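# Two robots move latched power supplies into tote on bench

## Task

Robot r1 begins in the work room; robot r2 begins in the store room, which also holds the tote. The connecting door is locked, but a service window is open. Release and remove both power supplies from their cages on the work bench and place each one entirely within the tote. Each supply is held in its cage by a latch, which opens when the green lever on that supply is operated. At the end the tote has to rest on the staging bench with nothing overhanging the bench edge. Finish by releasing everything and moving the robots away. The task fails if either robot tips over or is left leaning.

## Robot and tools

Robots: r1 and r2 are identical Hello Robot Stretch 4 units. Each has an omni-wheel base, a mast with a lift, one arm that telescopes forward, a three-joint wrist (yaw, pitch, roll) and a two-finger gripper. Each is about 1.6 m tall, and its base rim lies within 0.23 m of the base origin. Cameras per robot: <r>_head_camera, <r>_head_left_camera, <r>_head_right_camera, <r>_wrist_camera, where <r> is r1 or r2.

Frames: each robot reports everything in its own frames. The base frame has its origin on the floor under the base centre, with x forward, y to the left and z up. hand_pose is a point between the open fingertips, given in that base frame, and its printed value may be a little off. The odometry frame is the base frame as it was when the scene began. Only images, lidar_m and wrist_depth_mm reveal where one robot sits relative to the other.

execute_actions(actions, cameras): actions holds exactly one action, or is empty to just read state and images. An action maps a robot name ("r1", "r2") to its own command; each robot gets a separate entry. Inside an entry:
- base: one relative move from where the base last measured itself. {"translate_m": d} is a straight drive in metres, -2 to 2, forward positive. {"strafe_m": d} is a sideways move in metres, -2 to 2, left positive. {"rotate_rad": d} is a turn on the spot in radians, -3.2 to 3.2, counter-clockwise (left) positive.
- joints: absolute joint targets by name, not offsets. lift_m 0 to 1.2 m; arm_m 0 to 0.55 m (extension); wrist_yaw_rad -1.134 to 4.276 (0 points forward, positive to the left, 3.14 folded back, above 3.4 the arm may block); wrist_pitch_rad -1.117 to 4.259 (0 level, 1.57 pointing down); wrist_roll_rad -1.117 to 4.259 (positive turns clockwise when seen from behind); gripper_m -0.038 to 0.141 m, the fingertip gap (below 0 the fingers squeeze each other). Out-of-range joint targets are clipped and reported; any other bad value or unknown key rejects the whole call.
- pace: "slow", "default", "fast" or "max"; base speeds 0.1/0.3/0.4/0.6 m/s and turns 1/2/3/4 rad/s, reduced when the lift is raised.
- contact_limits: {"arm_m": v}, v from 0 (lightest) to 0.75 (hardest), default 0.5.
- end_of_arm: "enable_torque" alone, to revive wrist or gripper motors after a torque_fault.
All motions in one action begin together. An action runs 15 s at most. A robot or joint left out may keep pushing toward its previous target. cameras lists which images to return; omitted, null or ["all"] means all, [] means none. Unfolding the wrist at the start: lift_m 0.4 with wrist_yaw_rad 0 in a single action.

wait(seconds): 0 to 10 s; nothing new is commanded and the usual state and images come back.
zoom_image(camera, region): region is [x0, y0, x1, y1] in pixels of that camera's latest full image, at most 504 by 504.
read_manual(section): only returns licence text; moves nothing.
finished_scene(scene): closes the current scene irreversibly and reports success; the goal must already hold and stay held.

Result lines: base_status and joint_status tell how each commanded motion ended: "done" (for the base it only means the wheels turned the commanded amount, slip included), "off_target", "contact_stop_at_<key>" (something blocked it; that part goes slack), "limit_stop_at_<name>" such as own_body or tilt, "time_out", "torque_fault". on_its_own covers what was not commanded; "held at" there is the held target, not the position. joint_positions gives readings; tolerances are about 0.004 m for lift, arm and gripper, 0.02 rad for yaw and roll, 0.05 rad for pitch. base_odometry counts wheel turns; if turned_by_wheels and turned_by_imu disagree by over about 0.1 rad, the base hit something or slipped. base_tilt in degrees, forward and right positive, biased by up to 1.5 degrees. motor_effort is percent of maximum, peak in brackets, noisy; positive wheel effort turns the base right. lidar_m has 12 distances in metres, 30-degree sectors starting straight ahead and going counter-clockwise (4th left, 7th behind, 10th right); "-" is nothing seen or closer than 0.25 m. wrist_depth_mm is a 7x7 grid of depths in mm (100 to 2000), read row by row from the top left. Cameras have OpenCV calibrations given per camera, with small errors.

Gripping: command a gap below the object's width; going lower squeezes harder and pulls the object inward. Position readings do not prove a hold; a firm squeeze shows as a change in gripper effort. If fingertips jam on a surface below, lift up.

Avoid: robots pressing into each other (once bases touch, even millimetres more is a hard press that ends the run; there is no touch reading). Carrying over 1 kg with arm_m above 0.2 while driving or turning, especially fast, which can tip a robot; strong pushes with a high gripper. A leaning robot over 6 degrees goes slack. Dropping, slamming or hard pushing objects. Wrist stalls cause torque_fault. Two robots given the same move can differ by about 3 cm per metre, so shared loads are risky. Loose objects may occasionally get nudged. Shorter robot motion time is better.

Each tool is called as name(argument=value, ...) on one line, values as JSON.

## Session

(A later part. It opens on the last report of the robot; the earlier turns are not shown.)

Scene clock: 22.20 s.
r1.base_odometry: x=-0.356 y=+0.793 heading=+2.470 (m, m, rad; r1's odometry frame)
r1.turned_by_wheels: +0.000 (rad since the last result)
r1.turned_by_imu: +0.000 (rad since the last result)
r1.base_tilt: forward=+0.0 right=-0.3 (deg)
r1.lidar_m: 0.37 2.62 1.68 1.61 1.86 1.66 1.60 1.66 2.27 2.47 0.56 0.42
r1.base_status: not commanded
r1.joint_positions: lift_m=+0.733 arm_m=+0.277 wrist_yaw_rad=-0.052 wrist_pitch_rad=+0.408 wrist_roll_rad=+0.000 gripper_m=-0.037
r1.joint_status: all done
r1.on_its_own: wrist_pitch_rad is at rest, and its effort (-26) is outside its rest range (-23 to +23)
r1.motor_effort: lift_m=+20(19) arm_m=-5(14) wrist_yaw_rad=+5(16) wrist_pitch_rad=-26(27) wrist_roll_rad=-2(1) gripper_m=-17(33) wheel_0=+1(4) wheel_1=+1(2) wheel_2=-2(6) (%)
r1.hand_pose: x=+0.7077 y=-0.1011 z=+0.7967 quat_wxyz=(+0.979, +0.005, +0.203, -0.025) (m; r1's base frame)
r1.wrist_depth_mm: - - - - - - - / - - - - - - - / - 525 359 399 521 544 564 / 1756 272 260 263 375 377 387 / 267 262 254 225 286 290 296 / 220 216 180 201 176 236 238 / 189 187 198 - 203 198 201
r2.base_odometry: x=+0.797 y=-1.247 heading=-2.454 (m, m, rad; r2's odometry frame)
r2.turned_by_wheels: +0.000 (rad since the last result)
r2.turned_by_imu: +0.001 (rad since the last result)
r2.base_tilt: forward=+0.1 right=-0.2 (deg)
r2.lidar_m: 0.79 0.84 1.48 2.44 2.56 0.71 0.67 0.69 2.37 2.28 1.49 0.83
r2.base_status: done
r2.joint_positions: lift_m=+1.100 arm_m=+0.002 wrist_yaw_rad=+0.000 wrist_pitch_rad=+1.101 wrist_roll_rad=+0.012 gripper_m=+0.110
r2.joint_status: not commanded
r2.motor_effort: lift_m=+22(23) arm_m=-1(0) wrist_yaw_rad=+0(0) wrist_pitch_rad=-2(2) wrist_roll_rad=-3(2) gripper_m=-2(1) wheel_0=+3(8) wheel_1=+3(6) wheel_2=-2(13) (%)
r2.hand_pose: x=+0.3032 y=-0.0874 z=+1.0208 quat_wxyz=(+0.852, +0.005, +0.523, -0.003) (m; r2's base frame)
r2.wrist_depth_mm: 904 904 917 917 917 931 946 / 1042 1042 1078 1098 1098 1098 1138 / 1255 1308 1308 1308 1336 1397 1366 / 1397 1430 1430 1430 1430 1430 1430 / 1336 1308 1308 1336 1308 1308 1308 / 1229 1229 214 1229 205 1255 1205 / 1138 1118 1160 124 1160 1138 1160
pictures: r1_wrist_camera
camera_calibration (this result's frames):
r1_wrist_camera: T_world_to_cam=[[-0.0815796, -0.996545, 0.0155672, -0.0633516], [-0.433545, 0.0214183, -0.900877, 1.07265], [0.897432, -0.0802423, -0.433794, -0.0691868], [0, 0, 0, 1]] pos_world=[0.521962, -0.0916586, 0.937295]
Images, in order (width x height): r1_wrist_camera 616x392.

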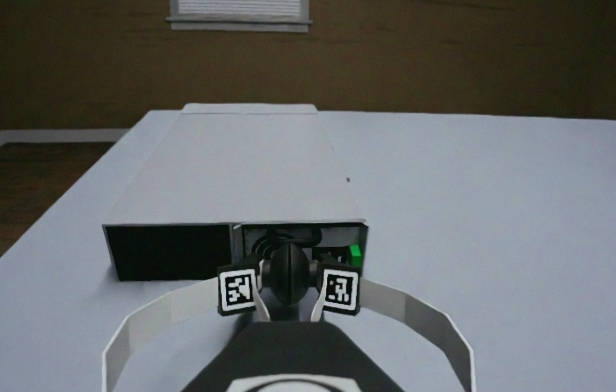

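execute_actions(actions=[{"r1":{"joints":{"arm_m":0.231,"lift_m":0.738,"gripper_m":0.0},"pace":"slow"}}], cameras=["r1_wrist_camera"])

execute_actions(actions=[{"r1":{"base":{"strafe_m":-0.026},"joints":{"lift_m":0.728,"gripper_m":0.011,"wrist_yaw_rad":-0.10},"pace":"slow"}}], cameras=["r1_wrist_camera"])

zoom_image(camera="r1_wrist_camera", region=[180, 170, 420, 330])

Scene clock: 24.03 s.
r1.base_odometry: x=-0.356 y=+0.793 heading=+2.470 (m, m, rad; r1's odometry frame)
r1.turned_by_wheels: +0.000 (rad since the last result)
r1.turned_by_imu: +0.000 (rad since the last result)
r1.base_tilt: forward=+0.0 right=-0.3 (deg)
r1.lidar_m: 0.36 2.62 1.66 1.64 1.85 1.65 1.59 1.68 2.26 2.48 0.56 0.40
r1.base_status: not commanded
r1.joint_positions: lift_m=+0.738 arm_m=+0.233 wrist_yaw_rad=-0.050 wrist_pitch_rad=+0.402 wrist_roll_rad=+0.000 gripper_m=+0.000
r1.joint_status: all done
r1.motor_effort: lift_m=+23(23) arm_m=-9(10) wrist_yaw_rad=+0(4) wrist_pitch_rad=-7(26) wrist_roll_rad=+0(1) gripper_m=-4(20) wheel_0=+1(1) wheel_1=+0(0) wheel_2=-1(2) (%)
r1.hand_pose: x=+0.6642 y=-0.1006 z=+0.8030 quat_wxyz=(+0.980, +0.005, +0.200, -0.025) (m; r1's base frame)
r1.wrist_depth_mm: - - - - - - - / - - - - - - - / - 615 394 430 564 574 609 / 1863 332 298 286 394 402 410 / 282 289 285 282 301 307 310 / 231 235 185 188 227 247 249 / 197 193 206 - 206 208 211
r2.base_odometry: x=+0.797 y=-1.247 heading=-2.454 (m, m, rad; r2's odometry frame)
r2.turned_by_wheels: +0.000 (rad since the last result)
r2.turned_by_imu: +0.000 (rad since the last result)
r2.base_tilt: forward=+0.1 right=-0.2 (deg)
r2.lidar_m: 0.80 0.85 1.47 2.45 2.54 0.71 0.65 0.67 2.37 2.28 1.46 0.82
r2.base_status: not commanded
r2.joint_positions: lift_m=+1.100 arm_m=+0.002 wrist_yaw_rad=+0.000 wrist_pitch_rad=+1.101 wrist_roll_rad=+0.012 gripper_m=+0.110
r2.joint_status: not commanded
r2.motor_effort: lift_m=+23(23) arm_m=+0(0) wrist_yaw_rad=+0(0) wrist_pitch_rad=-3(3) wrist_roll_rad=-3(0) gripper_m=-1(1) wheel_0=+3(3) wheel_1=+3(3) wheel_2=-2(2) (%)
r2.hand_pose: x=+0.3032 y=-0.0874 z=+1.0208 quat_wxyz=(+0.852, +0.005, +0.523, -0.003) (m; r2's base frame)
r2.wrist_depth_mm: 891 904 904 904 931 931 931 / 1042 1060 1078 1098 1118 1098 1118 / 1281 1281 1308 1336 1336 1366 1366 / 1430 1430 1430 1464 1430 1430 1430 / 1336 1308 1308 1336 1336 1308 1308 / 1205 1205 213 1229 206 1229 1229 / 1138 1138 1160 124 1160 1138 1160
pictures: r1_wrist_camera
camera_calibration (this result's frames):
r1_wrist_camera: T_world_to_cam=[[-0.0798295, -0.99669, 0.0153945, -0.0675848], [-0.428385, 0.0203582, -0.903367, 1.05787], [0.900063, -0.0787101, -0.428592, -0.0332435], [0, 0, 0, 1]] pos_world=[0.4777, -0.091514, 0.942435]
Images, in order (width x height): r1_wrist_camera 616x392.

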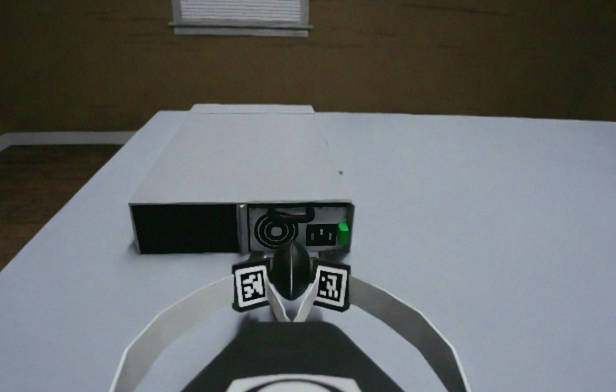

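Scene clock: 25.27 s.
r1.base_odometry: x=-0.339 y=+0.813 heading=+2.470 (m, m, rad; r1's odometry frame)
r1.turned_by_wheels: +0.000 (rad since the last result)
r1.turned_by_imu: +0.000 (rad since the last result)
r1.base_tilt: forward=+0.0 right=-0.4 (deg)
r1.lidar_m: 0.36 0.40 1.68 1.63 1.89 1.67 1.58 1.67 2.29 2.42 0.53 0.42
r1.base_status: done
r1.joint_positions: lift_m=+0.728 arm_m=+0.233 wrist_yaw_rad=-0.100 wrist_pitch_rad=+0.402 wrist_roll_rad=+0.000 gripper_m=+0.011
r1.joint_status: all done
r1.motor_effort: lift_m=+17(24) arm_m=-9(9) wrist_yaw_rad=-3(5) wrist_pitch_rad=-8(6) wrist_roll_rad=-1(1) gripper_m=-4(7) wheel_0=+1(4) wheel_1=+0(3) wheel_2=+0(2) (%)
r1.hand_pose: x=+0.6589 y=-0.1134 z=+0.7935 quat_wxyz=(+0.979, +0.010, +0.200, -0.049) (m; r1's base frame)
r1.wrist_depth_mm: - - - - - - - / - - - - - - - / - 355 362 480 525 544 569 / 334 310 274 327 375 379 387 / 267 272 278 281 286 290 293 / 218 222 188 193 216 234 236 / 187 183 196 - 196 195 200
r2.base_odometry: x=+0.797 y=-1.247 heading=-2.454 (m, m, rad; r2's odometry frame)
r2.turned_by_wheels: +0.000 (rad since the last result)
r2.turned_by_imu: +0.000 (rad since the last result)
r2.base_tilt: forward=+0.1 right=-0.2 (deg)
r2.lidar_m: 0.77 0.84 1.48 2.44 2.51 0.71 0.65 0.69 2.38 2.27 1.47 0.83
r2.base_status: not commanded
r2.joint_positions: lift_m=+1.100 arm_m=+0.002 wrist_yaw_rad=+0.000 wrist_pitch_rad=+1.101 wrist_roll_rad=+0.012 gripper_m=+0.110
r2.joint_status: not commanded
r2.motor_effort: lift_m=+23(23) arm_m=+0(1) wrist_yaw_rad=+0(0) wrist_pitch_rad=-2(2) wrist_roll_rad=-2(2) gripper_m=-2(2) wheel_0=+3(3) wheel_1=+3(3) wheel_2=-2(2) (%)
r2.hand_pose: x=+0.3032 y=-0.0874 z=+1.0208 quat_wxyz=(+0.852, +0.005, +0.523, -0.003) (m; r2's base frame)
r2.wrist_depth_mm: 891 904 917 917 931 931 946 / 1060 1060 1060 1098 1078 1118 1118 / 1281 1308 1308 1308 1366 1366 1366 / 1430 1430 1464 1430 1430 1430 1464 / 1308 1308 1336 1308 1308 1336 1336 / 1229 1205 213 1229 205 1229 1229 / 1160 1138 1138 124 1118 1138 1160
pictures: r1_wrist_camera
camera_calibration (this result's frames):
r1_wrist_camera: T_world_to_cam=[[-0.129177, -0.991502, 0.0153924, -0.0475289], [-0.426786, 0.0415789, -0.903396, 1.04868], [0.895079, -0.123267, -0.42853, -0.0353271], [0, 0, 0, 1]] pos_world=[0.473043, -0.0950826, 0.932966]
Images, in order (width x height): r1_wrist_camera 616x392.

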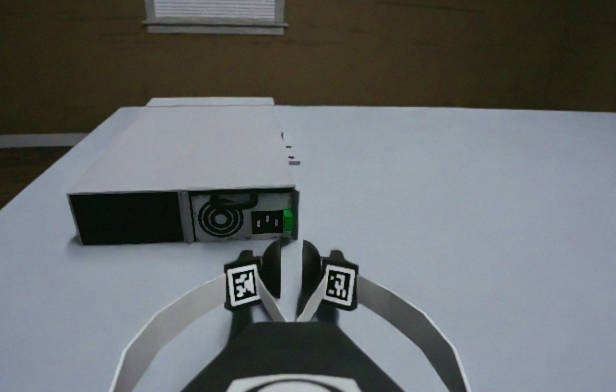

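Region (180, 170, 420, 330) of r1_wrist_camera's 616x392 image, scaled by 2.100.

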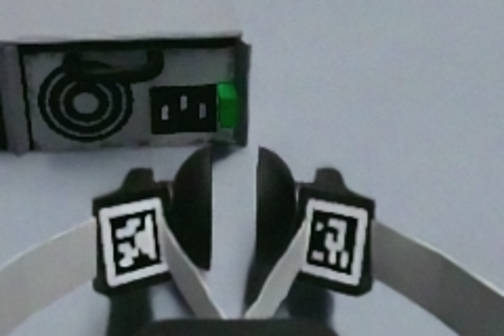

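execute_actions(actions=[{"r1":{"joints":{"arm_m":0.279},"pace":"slow"}}], cameras=["r1_wrist_camera"])

zoom_image(camera="r1_wrist_camera", region=[180, 170, 420, 330])

Scene clock: 27.07 s.
r1.base_odometry: x=-0.339 y=+0.813 heading=+2.470 (m, m, rad; r1's odometry frame)
r1.turned_by_wheels: +0.000 (rad since the last result)
r1.turned_by_imu: +0.000 (rad since the last result)
r1.base_tilt: forward=-0.1 right=-0.3 (deg)
r1.lidar_m: 0.38 0.38 1.70 1.64 1.88 1.66 1.59 1.69 2.28 2.43 0.57 0.39
r1.base_status: not commanded
r1.joint_positions: lift_m=+0.728 arm_m=+0.277 wrist_yaw_rad=-0.100 wrist_pitch_rad=+0.402 wrist_roll_rad=+0.000 gripper_m=+0.011
r1.joint_status: all done
r1.motor_effort: lift_m=+17(16) arm_m=+9(10) wrist_yaw_rad=+0(2) wrist_pitch_rad=-8(7) wrist_roll_rad=-1(0) gripper_m=-5(3) wheel_0=+1(1) wheel_1=+0(1) wheel_2=+0(0) (%)
r1.hand_pose: x=+0.7037 y=-0.1135 z=+0.7935 quat_wxyz=(+0.979, +0.010, +0.200, -0.049) (m; r1's base frame)
r1.wrist_depth_mm: - - - - - - - / - - - - - - - / - 357 359 477 521 554 580 / 332 253 258 343 370 379 387 / 252 267 234 241 286 291 294 / 218 221 188 193 215 233 235 / 186 182 196 - 195 196 199
r2.base_odometry: x=+0.797 y=-1.247 heading=-2.454 (m, m, rad; r2's odometry frame)
r2.turned_by_wheels: +0.000 (rad since the last result)
r2.turned_by_imu: +0.000 (rad since the last result)
r2.base_tilt: forward=+0.2 right=-0.2 (deg)
r2.lidar_m: 0.79 0.81 1.46 2.42 2.54 0.69 0.66 0.69 2.38 2.28 1.49 0.82
r2.base_status: not commanded
r2.joint_positions: lift_m=+1.100 arm_m=+0.002 wrist_yaw_rad=+0.000 wrist_pitch_rad=+1.101 wrist_roll_rad=+0.012 gripper_m=+0.110
r2.joint_status: not commanded
r2.motor_effort: lift_m=+23(23) arm_m=+0(1) wrist_yaw_rad=+0(0) wrist_pitch_rad=-2(3) wrist_roll_rad=-3(1) gripper_m=-1(1) wheel_0=+3(3) wheel_1=+3(3) wheel_2=-2(2) (%)
r2.hand_pose: x=+0.3032 y=-0.0874 z=+1.0208 quat_wxyz=(+0.852, +0.005, +0.523, -0.003) (m; r2's base frame)
r2.wrist_depth_mm: 891 904 904 917 917 931 960 / 1060 1060 1078 1078 1098 1118 1118 / 1308 1281 1308 1336 1336 1366 1397 / 1397 1430 1430 1397 1430 1430 1430 / 1308 1308 1336 1308 1308 1336 1308 / 1229 1205 214 1229 206 1255 1229 / 1138 1138 1138 124 1160 1138 1160
pictures: r1_wrist_camera
camera_calibration (this result's frames):
r1_wrist_camera: T_world_to_cam=[[-0.129296, -0.991487, 0.0153923, -0.0416825], [-0.426778, 0.0416296, -0.903398, 1.06782], [0.895066, -0.123375, -0.428527, -0.0754647], [0, 0, 0, 1]] pos_world=[0.517877, -0.0950909, 0.932966]
Images, in order (width x height): r1_wrist_camera 616x392.

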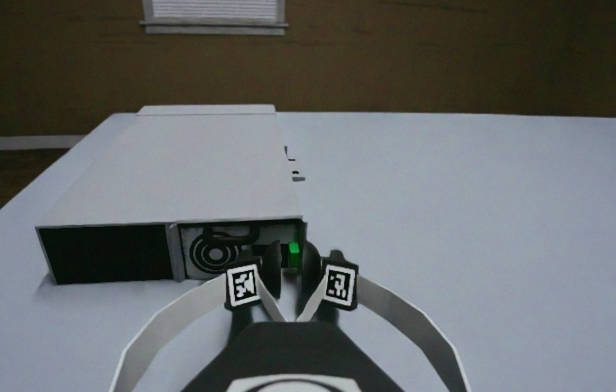

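Region (180, 170, 420, 330) of r1_wrist_camera's 616x392 image, scaled by 2.100.

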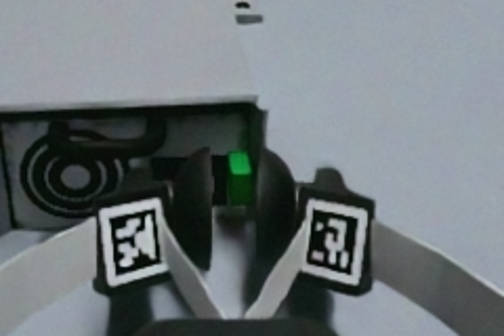

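execute_actions(actions=[{"r1":{"base":{"strafe_m":0.012},"joints":{"arm_m":0.281,"lift_m":0.731},"pace":"slow"}}], cameras=["r1_wrist_camera"])

zoom_image(camera="r1_wrist_camera", region=[180, 170, 420, 330])

Scene clock: 28.20 s.
r1.base_odometry: x=-0.347 y=+0.804 heading=+2.470 (m, m, rad; r1's odometry frame)
r1.turned_by_wheels: -0.001 (rad since the last result)
r1.turned_by_imu: -0.001 (rad since the last result)
r1.base_tilt: forward=+0.0 right=-0.4 (deg)
r1.lidar_m: 0.38 0.42 1.69 1.64 1.86 1.68 1.60 1.66 2.28 2.47 0.57 0.40
r1.base_status: done
r1.joint_positions: lift_m=+0.731 arm_m=+0.279 wrist_yaw_rad=-0.104 wrist_pitch_rad=+0.402 wrist_roll_rad=+0.000 gripper_m=+0.011
r1.joint_status: all done
r1.motor_effort: lift_m=+23(24) arm_m=+9(7) wrist_yaw_rad=+9(9) wrist_pitch_rad=-7(7) wrist_roll_rad=+1(1) gripper_m=-6(7) wheel_0=-5(5) wheel_1=-1(6) wheel_2=+0(1) (%)
r1.hand_pose: x=+0.7053 y=-0.1144 z=+0.7960 quat_wxyz=(+0.979, +0.010, +0.200, -0.051) (m; r1's base frame)
r1.wrist_depth_mm: - - - - - - - / - - - - - - - / - 392 368 480 539 559 574 / 347 256 263 330 377 387 392 / 255 263 234 237 291 294 297 / 220 224 187 209 186 237 238 / 189 184 199 - 196 198 202
r2.base_odometry: x=+0.797 y=-1.247 heading=-2.454 (m, m, rad; r2's odometry frame)
r2.turned_by_wheels: +0.000 (rad since the last result)
r2.turned_by_imu: +0.000 (rad since the last result)
r2.base_tilt: forward=+0.1 right=-0.1 (deg)
r2.lidar_m: 0.80 0.85 1.47 2.45 2.57 0.69 0.65 0.71 2.37 2.28 1.49 0.83
r2.base_status: not commanded
r2.joint_positions: lift_m=+1.100 arm_m=+0.002 wrist_yaw_rad=+0.000 wrist_pitch_rad=+1.101 wrist_roll_rad=+0.012 gripper_m=+0.110
r2.joint_status: not commanded
r2.motor_effort: lift_m=+23(23) arm_m=-1(0) wrist_yaw_rad=+0(0) wrist_pitch_rad=-3(2) wrist_roll_rad=-2(1) gripper_m=-1(1) wheel_0=+3(3) wheel_1=+3(3) wheel_2=-2(2) (%)
r2.hand_pose: x=+0.3032 y=-0.0874 z=+1.0208 quat_wxyz=(+0.852, +0.005, +0.523, -0.003) (m; r2's base frame)
r2.wrist_depth_mm: 904 917 904 917 917 931 946 / 1060 1078 1060 1078 1118 1098 1138 / 1281 1308 1336 1336 1336 1366 1397 / 1430 1430 1430 1430 1430 1430 1397 / 1336 1336 1336 1308 1308 1308 1336 / 1205 1229 214 1205 205 1229 1229 / 1160 1118 1138 124 1138 1138 1160
pictures: r1_wrist_camera
camera_calibration (this result's frames):
r1_wrist_camera: T_world_to_cam=[[-0.133015, -0.990994, 0.0153935, -0.03979], [-0.426661, 0.0432356, -0.903378, 1.07082], [0.894577, -0.126731, -0.428569, -0.0759258], [0, 0, 0, 1]] pos_world=[0.519506, -0.0953514, 0.935429]
Images, in order (width x height): r1_wrist_camera 616x392.

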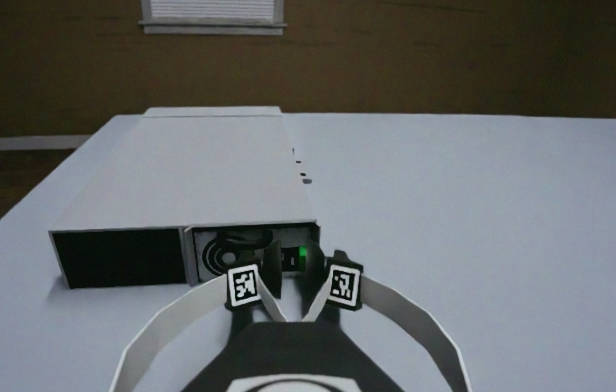

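Region (180, 170, 420, 330) of r1_wrist_camera's 616x392 image, scaled by 2.100.

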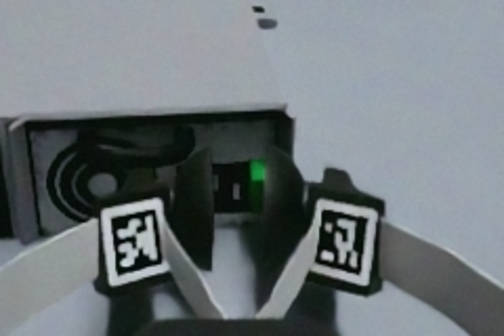

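execute_actions(actions=[{"r1":{"joints":{"arm_m":0.286,"lift_m":0.729,"gripper_m":-0.012},"pace":"slow"}}], cameras=[])

execute_actions(actions=[{"r1":{"joints":{"arm_m":0.292,"lift_m":0.726,"gripper_m":-0.038},"pace":"slow"}}], cameras=["r1_wrist_camera"])

zoom_image(camera="r1_wrist_camera", region=[180, 170, 420, 330])

Scene clock: 29.53 s.
r1.base_odometry: x=-0.347 y=+0.804 heading=+2.470 (m, m, rad; r1's odometry frame)
r1.turned_by_wheels: +0.000 (rad since the last result)
r1.turned_by_imu: +0.000 (rad since the last result)
r1.base_tilt: forward=+0.0 right=-0.3 (deg)
r1.lidar_m: 0.36 0.41 1.70 1.64 1.88 1.69 1.57 1.67 2.27 2.45 0.56 0.37
r1.base_status: not commanded
r1.joint_positions: lift_m=+0.729 arm_m=+0.284 wrist_yaw_rad=-0.105 wrist_pitch_rad=+0.404 wrist_roll_rad=+0.000 gripper_m=-0.012
r1.joint_status: all done
r1.motor_effort: lift_m=+17(22) arm_m=+8(7) wrist_yaw_rad=+12(15) wrist_pitch_rad=-11(12) wrist_roll_rad=-1(1) gripper_m=-12(16) wheel_0=-5(5) wheel_1=-1(1) wheel_2=-1(1) (%)
r1.hand_pose: x=+0.7101 y=-0.1146 z=+0.7941 quat_wxyz=(+0.978, +0.010, +0.200, -0.051) (m; r1's base frame)
r1.wrist_depth_mm: - - - - - - - / - - - - - - - / - 384 357 477 530 544 569 / 338 252 258 324 370 377 389 / 244 258 229 231 286 290 293 / 218 221 181 208 182 235 236 / 186 182 195 - 201 195 199
r2.base_odometry: x=+0.797 y=-1.247 heading=-2.454 (m, m, rad; r2's odometry frame)
r2.turned_by_wheels: +0.000 (rad since the last result)
r2.turned_by_imu: +0.000 (rad since the last result)
r2.base_tilt: forward=+0.1 right=-0.2 (deg)
r2.lidar_m: 0.80 0.82 1.45 2.44 2.52 0.70 0.66 0.71 2.39 2.29 1.49 0.82
r2.base_status: not commanded
r2.joint_positions: lift_m=+1.100 arm_m=+0.002 wrist_yaw_rad=+0.000 wrist_pitch_rad=+1.101 wrist_roll_rad=+0.012 gripper_m=+0.110
r2.joint_status: not commanded
r2.motor_effort: lift_m=+23(22) arm_m=+0(0) wrist_yaw_rad=+0(0) wrist_pitch_rad=-3(2) wrist_roll_rad=+0(2) gripper_m=-1(2) wheel_0=+3(3) wheel_1=+3(3) wheel_2=-2(2) (%)
r2.hand_pose: x=+0.3032 y=-0.0874 z=+1.0208 quat_wxyz=(+0.852, +0.005, +0.523, -0.003) (m; r2's base frame)
r2.wrist_depth_mm: 891 904 917 917 931 931 946 / 1042 1060 1060 1098 1098 1118 1138 / 1281 1308 1308 1308 1366 1366 1397 / 1430 1430 1397 1430 1430 1397 1430 / 1336 1308 1308 1336 1336 1308 1336 / 1205 1205 213 1229 206 1229 1229 / 1138 1118 1160 124 1138 1138 1138
pictures: none
No camera images: the call's "cameras" was empty. Leave "cameras" out to get every camera's image.

Scene clock: 30.67 s.
r1.base_odometry: x=-0.347 y=+0.804 heading=+2.469 (m, m, rad; r1's odometry frame)
r1.turned_by_wheels: +0.000 (rad since the last result)
r1.turned_by_imu: +0.000 (rad since the last result)
r1.base_tilt: forward=+0.0 right=-0.3 (deg)
r1.lidar_m: 0.36 0.40 1.65 1.63 1.90 1.69 1.57 1.64 2.25 2.45 0.56 0.40
r1.base_status: not commanded
r1.joint_positions: lift_m=+0.726 arm_m=+0.290 wrist_yaw_rad=-0.106 wrist_pitch_rad=+0.404 wrist_roll_rad=+0.000 gripper_m=-0.037
r1.joint_status: all done
r1.on_its_own: wrist_yaw_rad is at rest, and its effort (+16) is outside its rest range (-13 to +13)
r1.motor_effort: lift_m=+16(19) arm_m=+9(13) wrist_yaw_rad=+16(23) wrist_pitch_rad=-12(12) wrist_roll_rad=+0(1) gripper_m=-21(21) wheel_0=-4(5) wheel_1=-1(1) wheel_2=-3(3) (%)
r1.hand_pose: x=+0.7159 y=-0.1149 z=+0.7911 quat_wxyz=(+0.978, +0.011, +0.200, -0.052) (m; r1's base frame)
r1.wrist_depth_mm: - - - - - - - / - - - - - - - / - 368 351 473 517 535 564 / 322 246 251 290 364 375 382 / 238 253 221 228 281 285 287 / 214 211 180 202 180 230 231 / 183 182 193 - 198 193 196
r2.base_odometry: x=+0.797 y=-1.247 heading=-2.454 (m, m, rad; r2's odometry frame)
r2.turned_by_wheels: +0.000 (rad since the last result)
r2.turned_by_imu: +0.000 (rad since the last result)
r2.base_tilt: forward=+0.1 right=-0.3 (deg)
r2.lidar_m: 0.79 0.83 1.48 2.45 2.54 0.70 0.66 0.71 2.38 2.26 1.47 0.82
r2.base_status: not commanded
r2.joint_positions: lift_m=+1.100 arm_m=+0.002 wrist_yaw_rad=+0.000 wrist_pitch_rad=+1.101 wrist_roll_rad=+0.012 gripper_m=+0.110
r2.joint_status: not commanded
r2.motor_effort: lift_m=+23(22) arm_m=+0(0) wrist_yaw_rad=+0(0) wrist_pitch_rad=-2(2) wrist_roll_rad=-2(2) gripper_m=+0(1) wheel_0=+3(3) wheel_1=+3(3) wheel_2=-2(2) (%)
r2.hand_pose: x=+0.3032 y=-0.0874 z=+1.0208 quat_wxyz=(+0.852, +0.005, +0.523, -0.003) (m; r2's base frame)
r2.wrist_depth_mm: 904 891 917 931 917 931 946 / 1060 1060 1078 1078 1118 1098 1118 / 1281 1281 1308 1336 1336 1366 1397 / 1430 1430 1430 1397 1430 1430 1430 / 1308 1308 1308 1308 1336 1336 1308 / 1229 1205 214 1229 205 1229 1205 / 1138 1138 1138 124 1138 1138 1138
pictures: r1_wrist_camera
camera_calibration (this result's frames):
r1_wrist_camera: T_world_to_cam=[[-0.134926, -0.990735, 0.0154306, -0.0374113], [-0.427708, 0.0441872, -0.902836, 1.07146], [0.89379, -0.128416, -0.429708, -0.0862846], [0, 0, 0, 1]] pos_world=[0.530343, -0.0954896, 0.930849]
Images, in order (width x height): r1_wrist_camera 616x392.

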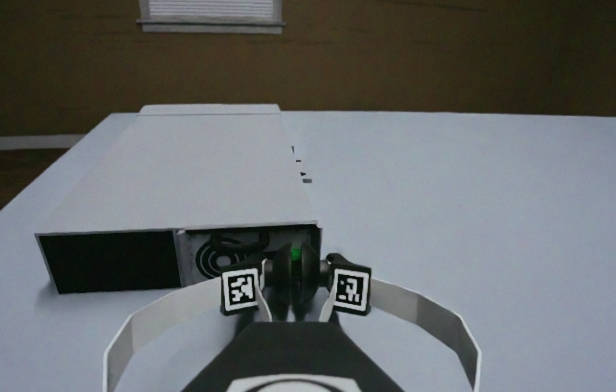

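Region (180, 170, 420, 330) of r1_wrist_camera's 616x392 image, scaled by 2.100.

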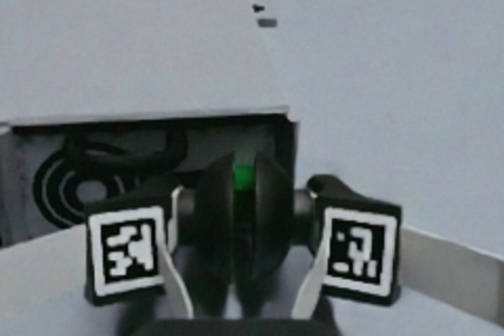

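execute_actions(actions=[{"r1":{"base":{"strafe_m":0.012},"joints":{"arm_m":0.288},"pace":"slow"}}], cameras=["r1_wrist_camera"])

zoom_image(camera="r1_wrist_camera", region=[180, 170, 420, 330])

Scene clock: 31.70 s.
r1.base_odometry: x=-0.354 y=+0.795 heading=+2.468 (m, m, rad; r1's odometry frame)
r1.turned_by_wheels: -0.002 (rad since the last result)
r1.turned_by_imu: -0.002 (rad since the last result)
r1.base_tilt: forward=+0.0 right=-0.3 (deg)
r1.lidar_m: 0.40 0.40 1.67 1.60 1.87 1.66 1.58 1.66 2.27 2.48 0.56 0.40
r1.base_status: done
r1.joint_positions: lift_m=+0.726 arm_m=+0.290 wrist_yaw_rad=-0.105 wrist_pitch_rad=+0.401 wrist_roll_rad=+0.000 gripper_m=-0.037
r1.joint_status: all done
r1.motor_effort: lift_m=+19(19) arm_m=-12(11) wrist_yaw_rad=+13(14) wrist_pitch_rad=-6(12) wrist_roll_rad=+0(2) gripper_m=-26(27) wheel_0=-13(12) wheel_1=-5(5) wheel_2=-1(3) (%)
r1.hand_pose: x=+0.7159 y=-0.1149 z=+0.7916 quat_wxyz=(+0.979, +0.010, +0.199, -0.052) (m; r1's base frame)
r1.wrist_depth_mm: - - - - - - - / - - - - - - - / - 375 351 462 530 544 564 / 336 246 251 272 364 375 379 / 240 252 224 225 282 286 290 / 215 216 180 203 179 231 231 / 182 180 192 - 198 192 196
r2.base_odometry: x=+0.797 y=-1.247 heading=-2.454 (m, m, rad; r2's odometry frame)
r2.turned_by_wheels: +0.000 (rad since the last result)
r2.turned_by_imu: +0.000 (rad since the last result)
r2.base_tilt: forward=+0.1 right=-0.2 (deg)
r2.lidar_m: 0.79 0.84 1.48 2.43 2.56 0.71 0.65 0.73 2.39 2.28 1.48 0.83
r2.base_status: not commanded
r2.joint_positions: lift_m=+1.100 arm_m=+0.002 wrist_yaw_rad=+0.000 wrist_pitch_rad=+1.101 wrist_roll_rad=+0.012 gripper_m=+0.110
r2.joint_status: not commanded
r2.motor_effort: lift_m=+23(23) arm_m=-1(0) wrist_yaw_rad=+1(0) wrist_pitch_rad=-2(3) wrist_roll_rad=-2(2) gripper_m=-1(0) wheel_0=+3(3) wheel_1=+3(3) wheel_2=-2(2) (%)
r2.hand_pose: x=+0.3032 y=-0.0874 z=+1.0208 quat_wxyz=(+0.852, +0.005, +0.523, -0.003) (m; r2's base frame)
r2.wrist_depth_mm: 904 891 904 917 931 946 960 / 1060 1060 1078 1078 1098 1118 1118 / 1281 1308 1308 1308 1336 1366 1366 / 1397 1430 1397 1430 1430 1430 1430 / 1336 1308 1308 1308 1308 1308 1336 / 1229 1205 214 1229 205 1229 1229 / 1118 1138 1138 124 1138 1138 1138
pictures: r1_wrist_camera
camera_calibration (this result's frames):
r1_wrist_camera: T_world_to_cam=[[-0.134792, -0.990755, 0.0153637, -0.0374486], [-0.425718, 0.0439038, -0.90379, 1.07111], [0.89476, -0.128365, -0.4277, -0.0883682], [0, 0, 0, 1]] pos_world=[0.530012, -0.0954717, 0.930842]
Images, in order (width x height): r1_wrist_camera 616x392.

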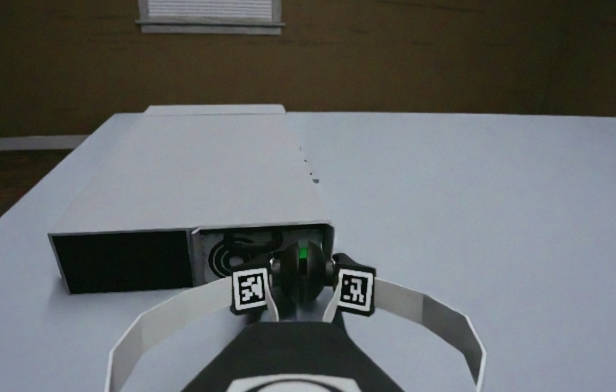

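Region (180, 170, 420, 330) of r1_wrist_camera's 616x392 image, scaled by 2.100.

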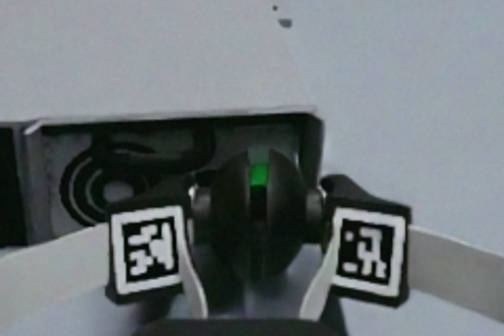

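execute_actions(actions=[{"r1":{"base":{"strafe_m":0.008},"pace":"slow"}}], cameras=["r1_wrist_camera"])

zoom_image(camera="r1_wrist_camera", region=[180, 170, 420, 330])

Scene clock: 32.67 s.
r1.base_odometry: x=-0.359 y=+0.789 heading=+2.466 (m, m, rad; r1's odometry frame)
r1.turned_by_wheels: -0.001 (rad since the last result)
r1.turned_by_imu: -0.001 (rad since the last result)
r1.base_tilt: forward=+0.0 right=-0.4 (deg)
r1.lidar_m: 0.38 2.62 1.65 1.61 1.82 1.69 1.60 1.66 2.23 2.48 0.57 0.38
r1.base_status: done
r1.joint_positions: lift_m=+0.726 arm_m=+0.290 wrist_yaw_rad=-0.108 wrist_pitch_rad=+0.402 wrist_roll_rad=+0.000 gripper_m=-0.037
r1.joint_status: not commanded
r1.on_its_own: wrist_yaw_rad is at rest, and its effort (+23) is outside its rest range (-13 to +13)
r1.motor_effort: lift_m=+19(19) arm_m=-11(12) wrist_yaw_rad=+23(22) wrist_pitch_rad=-5(5) wrist_roll_rad=-2(2) gripper_m=-24(26) wheel_0=-12(14) wheel_1=-3(6) wheel_2=-2(2) (%)
r1.hand_pose: x=+0.7155 y=-0.1156 z=+0.7915 quat_wxyz=(+0.978, +0.011, +0.199, -0.053) (m; r1's base frame)
r1.wrist_depth_mm: - - - - - - - / - - - - - - - / - 410 353 439 521 544 569 / 336 246 253 271 368 373 384 / 248 252 225 228 283 286 290 / 214 217 180 202 180 230 233 / 183 180 191 - 198 193 196
r2.base_odometry: x=+0.797 y=-1.247 heading=-2.454 (m, m, rad; r2's odometry frame)
r2.turned_by_wheels: +0.000 (rad since the last result)
r2.turned_by_imu: +0.000 (rad since the last result)
r2.base_tilt: forward=+0.1 right=-0.2 (deg)
r2.lidar_m: 0.79 0.85 1.48 2.43 2.54 0.70 0.65 0.66 2.39 2.27 1.47 0.83
r2.base_status: not commanded
r2.joint_positions: lift_m=+1.100 arm_m=+0.002 wrist_yaw_rad=+0.000 wrist_pitch_rad=+1.101 wrist_roll_rad=+0.012 gripper_m=+0.110
r2.joint_status: not commanded
r2.motor_effort: lift_m=+22(22) arm_m=+0(1) wrist_yaw_rad=+0(0) wrist_pitch_rad=-2(2) wrist_roll_rad=-3(3) gripper_m=-1(2) wheel_0=+3(3) wheel_1=+3(3) wheel_2=-2(2) (%)
r2.hand_pose: x=+0.3032 y=-0.0874 z=+1.0208 quat_wxyz=(+0.852, +0.005, +0.523, -0.003) (m; r2's base frame)
r2.wrist_depth_mm: 904 904 904 917 917 931 960 / 1042 1078 1060 1078 1118 1098 1138 / 1308 1281 1308 1308 1366 1366 1366 / 1430 1430 1430 1430 1397 1430 1430 / 1308 1336 1336 1308 1308 1336 1336 / 1255 1205 214 1205 205 1205 1205 / 1160 1138 1160 124 1118 1160 1160
pictures: r1_wrist_camera
camera_calibration (this result's frames):
r1_wrist_camera: T_world_to_cam=[[-0.137533, -0.990378, 0.0153671, -0.0362003], [-0.425701, 0.0450941, -0.90374, 1.07102], [0.894351, -0.130836, -0.427807, -0.0880054], [0, 0, 0, 1]] pos_world=[0.529662, -0.0956628, 0.930827]
Images, in order (width x height): r1_wrist_camera 616x392.

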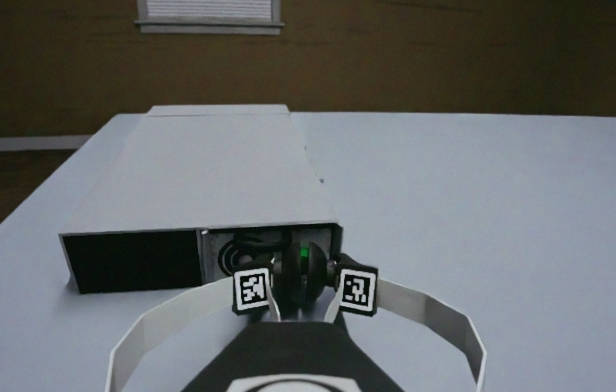

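Region (180, 170, 420, 330) of r1_wrist_camera's 616x392 image, scaled by 2.100.

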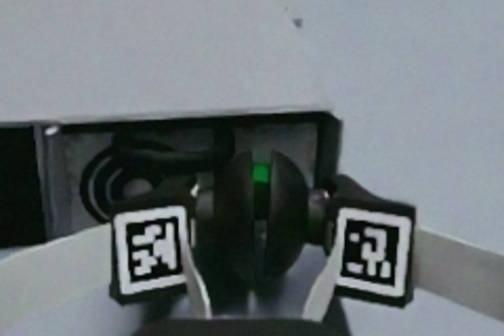

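execute_actions(actions=[{"r1":{"joints":{"arm_m":0.284},"pace":"slow"}}], cameras=["r1_wrist_camera"])

zoom_image(camera="r1_wrist_camera", region=[180, 170, 420, 330])

Scene clock: 33.53 s.
r1.base_odometry: x=-0.359 y=+0.789 heading=+2.467 (m, m, rad; r1's odometry frame)
r1.turned_by_wheels: +0.001 (rad since the last result)
r1.turned_by_imu: +0.001 (rad since the last result)
r1.base_tilt: forward=+0.0 right=-0.4 (deg)
r1.lidar_m: 0.37 2.60 1.69 1.62 1.84 1.69 1.59 1.66 2.22 2.47 0.56 0.39
r1.base_status: not commanded
r1.joint_positions: lift_m=+0.726 arm_m=+0.285 wrist_yaw_rad=-0.104 wrist_pitch_rad=+0.404 wrist_roll_rad=+0.000 gripper_m=-0.037
r1.joint_status: all done
r1.motor_effort: lift_m=+19(19) arm_m=-9(7) wrist_yaw_rad=+9(24) wrist_pitch_rad=-13(13) wrist_roll_rad=+0(1) gripper_m=-19(23) wheel_0=-3(11) wheel_1=+0(3) wheel_2=-2(3) (%)
r1.hand_pose: x=+0.7112 y=-0.1144 z=+0.7908 quat_wxyz=(+0.978, +0.010, +0.200, -0.051) (m; r1's base frame)
r1.wrist_depth_mm: - - - - - - - / - - - - - - - / - 410 347 427 521 530 554 / 345 245 250 256 362 370 377 / 254 255 234 216 279 282 287 / 213 216 182 200 180 229 229 / 182 180 191 - 196 189 195
r2.base_odometry: x=+0.797 y=-1.247 heading=-2.454 (m, m, rad; r2's odometry frame)
r2.turned_by_wheels: +0.000 (rad since the last result)
r2.turned_by_imu: +0.000 (rad since the last result)
r2.base_tilt: forward=+0.1 right=-0.2 (deg)
r2.lidar_m: 0.79 0.85 1.49 2.41 2.54 0.69 0.63 0.69 2.36 2.28 1.50 0.84
r2.base_status: not commanded
r2.joint_positions: lift_m=+1.100 arm_m=+0.002 wrist_yaw_rad=+0.000 wrist_pitch_rad=+1.101 wrist_roll_rad=+0.012 gripper_m=+0.110
r2.joint_status: not commanded
r2.motor_effort: lift_m=+23(23) arm_m=+0(1) wrist_yaw_rad=+0(0) wrist_pitch_rad=-2(2) wrist_roll_rad=-2(1) gripper_m=+0(1) wheel_0=+3(3) wheel_1=+3(3) wheel_2=-2(2) (%)
r2.hand_pose: x=+0.3032 y=-0.0874 z=+1.0208 quat_wxyz=(+0.852, +0.005, +0.523, -0.003) (m; r2's base frame)
r2.wrist_depth_mm: 904 917 904 917 931 946 960 / 1060 1060 1078 1098 1098 1098 1118 / 1281 1281 1336 1308 1308 1366 1397 / 1397 1430 1464 1430 1430 1430 1430 / 1308 1308 1308 1308 1308 1336 1308 / 1229 1182 214 1229 205 1229 1229 / 1160 1138 1138 124 1138 1138 1138
pictures: r1_wrist_camera
camera_calibration (this result's frames):
r1_wrist_camera: T_world_to_cam=[[-0.133136, -0.990978, 0.0154074, -0.0388646], [-0.428247, 0.0435008, -0.902614, 1.06924], [0.893801, -0.126769, -0.430174, -0.0815733], [0, 0, 0, 1]] pos_world=[0.525635, -0.0953678, 0.930621]
Images, in order (width x height): r1_wrist_camera 616x392.

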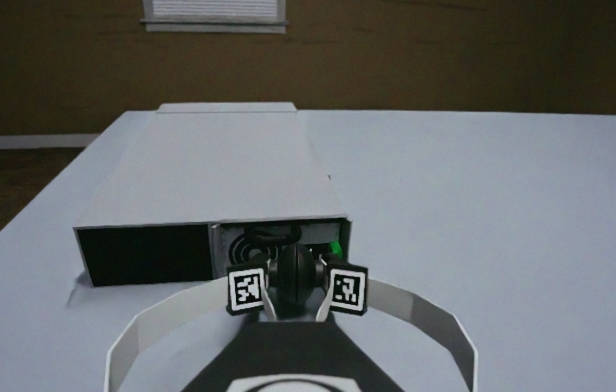

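Region (180, 170, 420, 330) of r1_wrist_camera's 616x392 image, scaled by 2.100.

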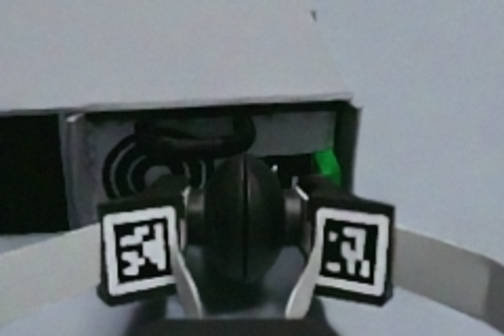

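execute_actions(actions=[{"r1":{"joints":{"arm_m":0.24,"lift_m":0.74,"gripper_m":0.0},"pace":"slow"}}], cameras=[])

execute_actions(actions=[{"r1":{"joints":{"lift_m":0.75,"gripper_m":0.034,"wrist_yaw_rad":-0.05},"pace":"slow"}}], cameras=["r1_wrist_camera"])

zoom_image(camera="r1_wrist_camera", region=[180, 170, 420, 330])

Scene clock: 35.37 s.
r1.base_odometry: x=-0.359 y=+0.789 heading=+2.468 (m, m, rad; r1's odometry frame)
r1.turned_by_wheels: +0.000 (rad since the last result)
r1.turned_by_imu: +0.001 (rad since the last result)
r1.base_tilt: forward=+0.0 right=-0.4 (deg)
r1.lidar_m: 0.36 2.59 1.67 1.60 1.86 1.67 1.58 1.67 2.25 2.48 0.55 0.41
r1.base_status: not commanded
r1.joint_positions: lift_m=+0.740 arm_m=+0.242 wrist_yaw_rad=-0.100 wrist_pitch_rad=+0.402 wrist_roll_rad=+0.000 gripper_m=+0.000
r1.joint_status: all done
r1.motor_effort: lift_m=+23(24) arm_m=-9(13) wrist_yaw_rad=+0(9) wrist_pitch_rad=-7(21) wrist_roll_rad=-1(1) gripper_m=-5(23) wheel_0=-1(3) wheel_1=+1(1) wheel_2=+0(2) (%)
r1.hand_pose: x=+0.6679 y=-0.1135 z=+0.8050 quat_wxyz=(+0.979, +0.010, +0.200, -0.049) (m; r1's base frame)
r1.wrist_depth_mm: - - - - - - - / - - - - - - - / - 521 399 473 569 585 621 / 1808 314 285 303 397 404 413 / 286 289 281 281 304 310 314 / 234 236 184 188 230 250 251 / 200 196 209 - 208 208 213
r2.base_odometry: x=+0.797 y=-1.247 heading=-2.454 (m, m, rad; r2's odometry frame)
r2.turned_by_wheels: +0.000 (rad since the last result)
r2.turned_by_imu: +0.000 (rad since the last result)
r2.base_tilt: forward=+0.1 right=-0.2 (deg)
r2.lidar_m: 0.79 0.85 1.50 2.43 2.55 0.70 0.67 0.71 2.38 2.27 1.48 0.82
r2.base_status: not commanded
r2.joint_positions: lift_m=+1.100 arm_m=+0.002 wrist_yaw_rad=+0.000 wrist_pitch_rad=+1.101 wrist_roll_rad=+0.012 gripper_m=+0.110
r2.joint_status: not commanded
r2.motor_effort: lift_m=+23(23) arm_m=-1(1) wrist_yaw_rad=+0(0) wrist_pitch_rad=-2(2) wrist_roll_rad=-2(1) gripper_m=-2(1) wheel_0=+3(3) wheel_1=+3(3) wheel_2=-2(2) (%)
r2.hand_pose: x=+0.3032 y=-0.0874 z=+1.0208 quat_wxyz=(+0.852, +0.005, +0.523, -0.003) (m; r2's base frame)
r2.wrist_depth_mm: 891 904 917 904 917 917 931 / 1042 1060 1078 1078 1098 1098 1118 / 1281 1308 1336 1336 1366 1366 1397 / 1397 1430 1430 1430 1430 1430 1430 / 1308 1308 1308 1336 1336 1308 1308 / 1229 1205 215 1205 205 1205 1229 / 1138 1138 1138 124 1138 1138 1160
pictures: none
No camera images: the call's "cameras" was empty. Leave "cameras" out to get every camera's image.

Scene clock: 36.97 s.
r1.base_odometry: x=-0.359 y=+0.789 heading=+2.468 (m, m, rad; r1's odometry frame)
r1.turned_by_wheels: +0.000 (rad since the last result)
r1.turned_by_imu: +0.000 (rad since the last result)
r1.base_tilt: forward=-0.1 right=-0.4 (deg)
r1.lidar_m: 0.36 2.60 1.65 1.63 1.84 1.66 1.58 1.68 2.26 2.48 0.55 0.41
r1.base_status: not commanded
r1.joint_positions: lift_m=+0.750 arm_m=+0.242 wrist_yaw_rad=-0.050 wrist_pitch_rad=+0.402 wrist_roll_rad=+0.000 gripper_m=+0.034
r1.joint_status: all done
r1.motor_effort: lift_m=+23(23) arm_m=-9(9) wrist_yaw_rad=-1(1) wrist_pitch_rad=-8(8) wrist_roll_rad=+0(2) gripper_m=-4(5) wheel_0=-1(1) wheel_1=+1(1) wheel_2=+0(0) (%)
r1.hand_pose: x=+0.6732 y=-0.1007 z=+0.8150 quat_wxyz=(+0.980, +0.005, +0.200, -0.025) (m; r1's base frame)
r1.wrist_depth_mm: - - - - - - - / - - - - - - - / - - 424 480 597 615 654 / 1863 370 303 310 421 427 439 / 315 304 283 282 322 329 330 / 245 249 193 249 192 265 267 / 211 208 220 - 220 221 224
r2.base_odometry: x=+0.797 y=-1.247 heading=-2.454 (m, m, rad; r2's odometry frame)
r2.turned_by_wheels: +0.000 (rad since the last result)
r2.turned_by_imu: +0.000 (rad since the last result)
r2.base_tilt: forward=+0.1 right=-0.2 (deg)
r2.lidar_m: 0.80 0.85 1.44 2.42 2.53 0.70 0.65 0.70 2.36 2.27 1.48 0.84
r2.base_status: not commanded
r2.joint_positions: lift_m=+1.100 arm_m=+0.002 wrist_yaw_rad=+0.000 wrist_pitch_rad=+1.101 wrist_roll_rad=+0.012 gripper_m=+0.110
r2.joint_status: not commanded
r2.motor_effort: lift_m=+23(23) arm_m=+0(0) wrist_yaw_rad=+0(0) wrist_pitch_rad=-2(3) wrist_roll_rad=-2(3) gripper_m=-1(0) wheel_0=+3(3) wheel_1=+3(3) wheel_2=-2(2) (%)
r2.hand_pose: x=+0.3032 y=-0.0874 z=+1.0208 quat_wxyz=(+0.852, +0.005, +0.523, -0.003) (m; r2's base frame)
r2.wrist_depth_mm: 891 904 904 904 917 931 960 / 1042 1078 1060 1060 1098 1118 1118 / 1308 1308 1308 1336 1336 1366 1366 / 1397 1430 1397 1430 1397 1430 1397 / 1336 1308 1308 1336 1281 1336 1308 / 1229 1182 214 1205 205 1229 1229 / 1138 1118 1160 124 1138 1138 1160
pictures: r1_wrist_camera
camera_calibration (this result's frames):
r1_wrist_camera: T_world_to_cam=[[-0.0799912, -0.996677, 0.0153544, -0.066949], [-0.428349, 0.0204613, -0.903382, 1.07256], [0.900066, -0.0788396, -0.428563, -0.0362064], [0, 0, 0, 1]] pos_world=[0.486665, -0.091527, 0.954447]
Images, in order (width x height): r1_wrist_camera 616x392.

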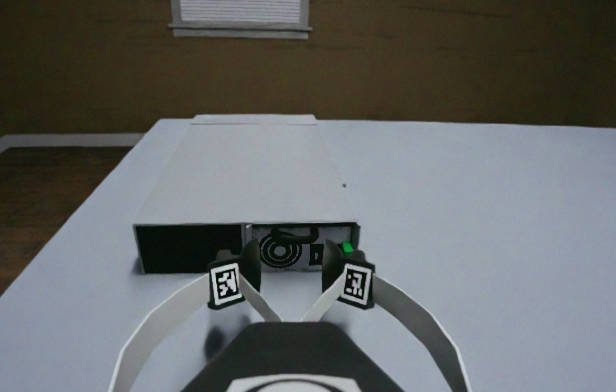

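Region (180, 170, 420, 330) of r1_wrist_camera's 616x392 image, scaled by 2.100.

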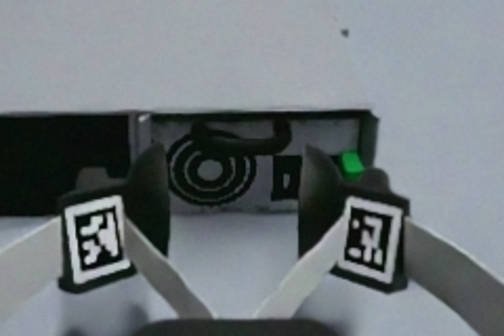

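execute_actions(actions=[{"r1":{"base":{"strafe_m":-0.004},"joints":{"arm_m":0.272,"lift_m":0.749},"pace":"slow"}}], cameras=["r1_wrist_camera"])

zoom_image(camera="r1_wrist_camera", region=[180, 170, 420, 330])

Scene clock: 38.50 s.
r1.base_odometry: x=-0.357 y=+0.792 heading=+2.468 (m, m, rad; r1's odometry frame)
r1.turned_by_wheels: +0.000 (rad since the last result)
r1.turned_by_imu: +0.000 (rad since the last result)
r1.base_tilt: forward=+0.0 right=-0.4 (deg)
r1.lidar_m: 0.38 2.61 1.67 1.61 1.87 1.67 1.59 1.65 2.25 2.49 0.58 0.40
r1.base_status: done
r1.joint_positions: lift_m=+0.749 arm_m=+0.270 wrist_yaw_rad=-0.050 wrist_pitch_rad=+0.402 wrist_roll_rad=+0.000 gripper_m=+0.034
r1.joint_status: all done
r1.motor_effort: lift_m=+17(23) arm_m=+9(7) wrist_yaw_rad=-1(0) wrist_pitch_rad=-8(7) wrist_roll_rad=+0(1) gripper_m=-2(4) wheel_0=+0(1) wheel_1=-1(2) wheel_2=+0(0) (%)
r1.hand_pose: x=+0.7020 y=-0.1006 z=+0.8145 quat_wxyz=(+0.980, +0.005, +0.200, -0.025) (m; r1's base frame)
r1.wrist_depth_mm: - - - - - - - / - - - - - - - / - - 427 466 597 621 634 / 1756 366 303 309 415 427 436 / 306 279 247 252 322 327 329 / 245 247 193 249 191 263 264 / 209 208 220 - 219 220 224
r2.base_odometry: x=+0.797 y=-1.247 heading=-2.454 (m, m, rad; r2's odometry frame)
r2.turned_by_wheels: +0.000 (rad since the last result)
r2.turned_by_imu: +0.000 (rad since the last result)
r2.base_tilt: forward=+0.1 right=-0.2 (deg)
r2.lidar_m: 0.79 0.84 1.46 2.44 2.53 0.70 0.66 0.72 2.38 2.26 1.48 0.84
r2.base_status: not commanded
r2.joint_positions: lift_m=+1.100 arm_m=+0.002 wrist_yaw_rad=+0.000 wrist_pitch_rad=+1.101 wrist_roll_rad=+0.012 gripper_m=+0.110
r2.joint_status: not commanded
r2.motor_effort: lift_m=+23(22) arm_m=+0(0) wrist_yaw_rad=+0(0) wrist_pitch_rad=-2(2) wrist_roll_rad=-1(1) gripper_m=-1(1) wheel_0=+3(3) wheel_1=+3(3) wheel_2=-2(2) (%)
r2.hand_pose: x=+0.3032 y=-0.0874 z=+1.0208 quat_wxyz=(+0.852, +0.005, +0.523, -0.003) (m; r2's base frame)
r2.wrist_depth_mm: 904 904 917 917 931 931 946 / 1060 1060 1078 1098 1098 1118 1098 / 1281 1308 1336 1336 1366 1397 1366 / 1430 1397 1397 1430 1397 1430 1430 / 1308 1308 1308 1308 1336 1336 1336 / 1229 1205 214 1229 206 1229 1229 / 1160 1118 1138 124 1160 1138 1138
pictures: r1_wrist_camera
camera_calibration (this result's frames):
r1_wrist_camera: T_world_to_cam=[[-0.0798556, -0.996688, 0.0153543, -0.0646978], [-0.428345, 0.0204025, -0.903385, 1.08446], [0.90008, -0.0787173, -0.428556, -0.0623456], [0, 0, 0, 1]] pos_world=[0.515472, -0.0915169, 0.953957]
Images, in order (width x height): r1_wrist_camera 616x392.

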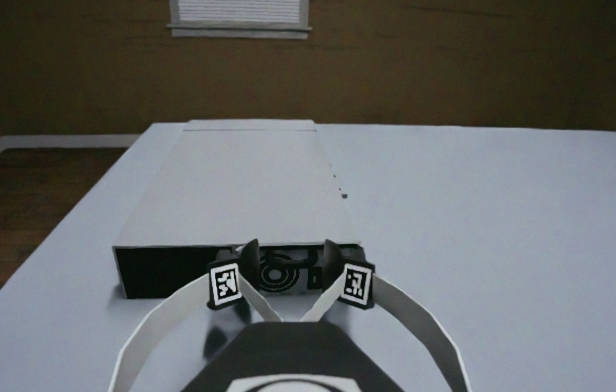

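Region (180, 170, 420, 330) of r1_wrist_camera's 616x392 image, scaled by 2.100.

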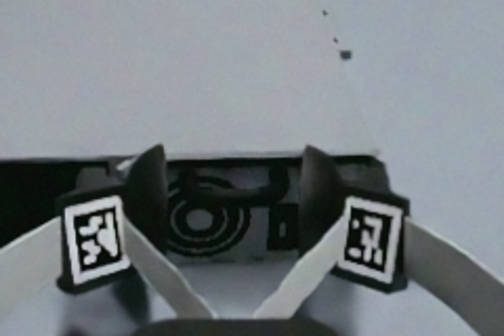

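execute_actions(actions=[{"r1":{"joints":{"arm_m":0.279,"gripper_m":0.029},"pace":"slow"}}], cameras=["r1_wrist_camera"])

zoom_image(camera="r1_wrist_camera", region=[180, 170, 420, 330])

Scene clock: 39.47 s.
r1.base_odometry: x=-0.357 y=+0.792 heading=+2.468 (m, m, rad; r1's odometry frame)
r1.turned_by_wheels: +0.000 (rad since the last result)
r1.turned_by_imu: +0.000 (rad since the last result)
r1.base_tilt: forward=+0.0 right=-0.4 (deg)
r1.lidar_m: 0.36 2.63 1.67 1.61 1.85 1.68 1.59 1.68 2.29 2.50 0.52 0.39
r1.base_status: not commanded
r1.joint_positions: lift_m=+0.749 arm_m=+0.277 wrist_yaw_rad=-0.052 wrist_pitch_rad=+0.408 wrist_roll_rad=+0.000 gripper_m=+0.029
r1.joint_status: all done
r1.on_its_own: wrist_pitch_rad is at rest, and its effort (-25) is outside its rest range (-23 to +23)
r1.motor_effort: lift_m=+17(17) arm_m=+12(9) wrist_yaw_rad=+5(5) wrist_pitch_rad=-25(25) wrist_roll_rad=+0(2) gripper_m=-3(3) wheel_0=+0(0) wheel_1=+0(1) wheel_2=+0(0) (%)
r1.hand_pose: x=+0.7076 y=-0.1011 z=+0.8129 quat_wxyz=(+0.979, +0.005, +0.203, -0.026) (m; r1's base frame)
r1.wrist_depth_mm: - - - - - - - / - - - - - - - / - - 404 452 569 585 615 / 1863 343 293 298 402 413 427 / 293 272 239 242 314 319 320 / 241 243 187 243 190 258 260 / 206 204 217 - 216 216 220
r2.base_odometry: x=+0.797 y=-1.247 heading=-2.454 (m, m, rad; r2's odometry frame)
r2.turned_by_wheels: +0.000 (rad since the last result)
r2.turned_by_imu: +0.000 (rad since the last result)
r2.base_tilt: forward=+0.1 right=-0.2 (deg)
r2.lidar_m: 0.76 0.82 1.49 2.43 2.54 0.70 0.65 0.70 2.36 2.26 1.48 0.84
r2.base_status: not commanded
r2.joint_positions: lift_m=+1.100 arm_m=+0.002 wrist_yaw_rad=+0.000 wrist_pitch_rad=+1.101 wrist_roll_rad=+0.012 gripper_m=+0.110
r2.joint_status: not commanded
r2.motor_effort: lift_m=+23(23) arm_m=-1(1) wrist_yaw_rad=+0(0) wrist_pitch_rad=-2(3) wrist_roll_rad=-1(2) gripper_m=-1(1) wheel_0=+3(3) wheel_1=+3(3) wheel_2=-2(2) (%)
r2.hand_pose: x=+0.3032 y=-0.0874 z=+1.0208 quat_wxyz=(+0.852, +0.005, +0.523, -0.003) (m; r2's base frame)
r2.wrist_depth_mm: 891 904 904 904 917 917 946 / 1060 1042 1060 1078 1098 1098 1138 / 1281 1281 1281 1308 1336 1397 1397 / 1430 1430 1430 1430 1430 1464 1430 / 1308 1308 1336 1336 1308 1336 1308 / 1229 1205 213 1229 205 1229 1205 / 1138 1138 1138 124 1138 1160 1138
pictures: r1_wrist_camera
camera_calibration (this result's frames):
r1_wrist_camera: T_world_to_cam=[[-0.0816869, -0.996536, 0.0156026, -0.0635882], [-0.433583, 0.0214365, -0.900859, 1.08722], [0.897404, -0.0803534, -0.433832, -0.0621208], [0, 0, 0, 1]] pos_world=[0.521952, -0.0916658, 0.953471]
Images, in order (width x height): r1_wrist_camera 616x392.

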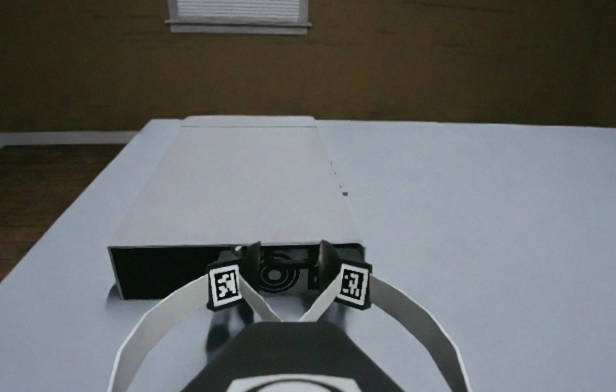

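Region (180, 170, 420, 330) of r1_wrist_camera's 616x392 image, scaled by 2.100.

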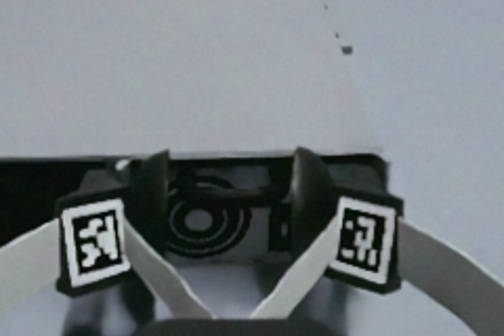

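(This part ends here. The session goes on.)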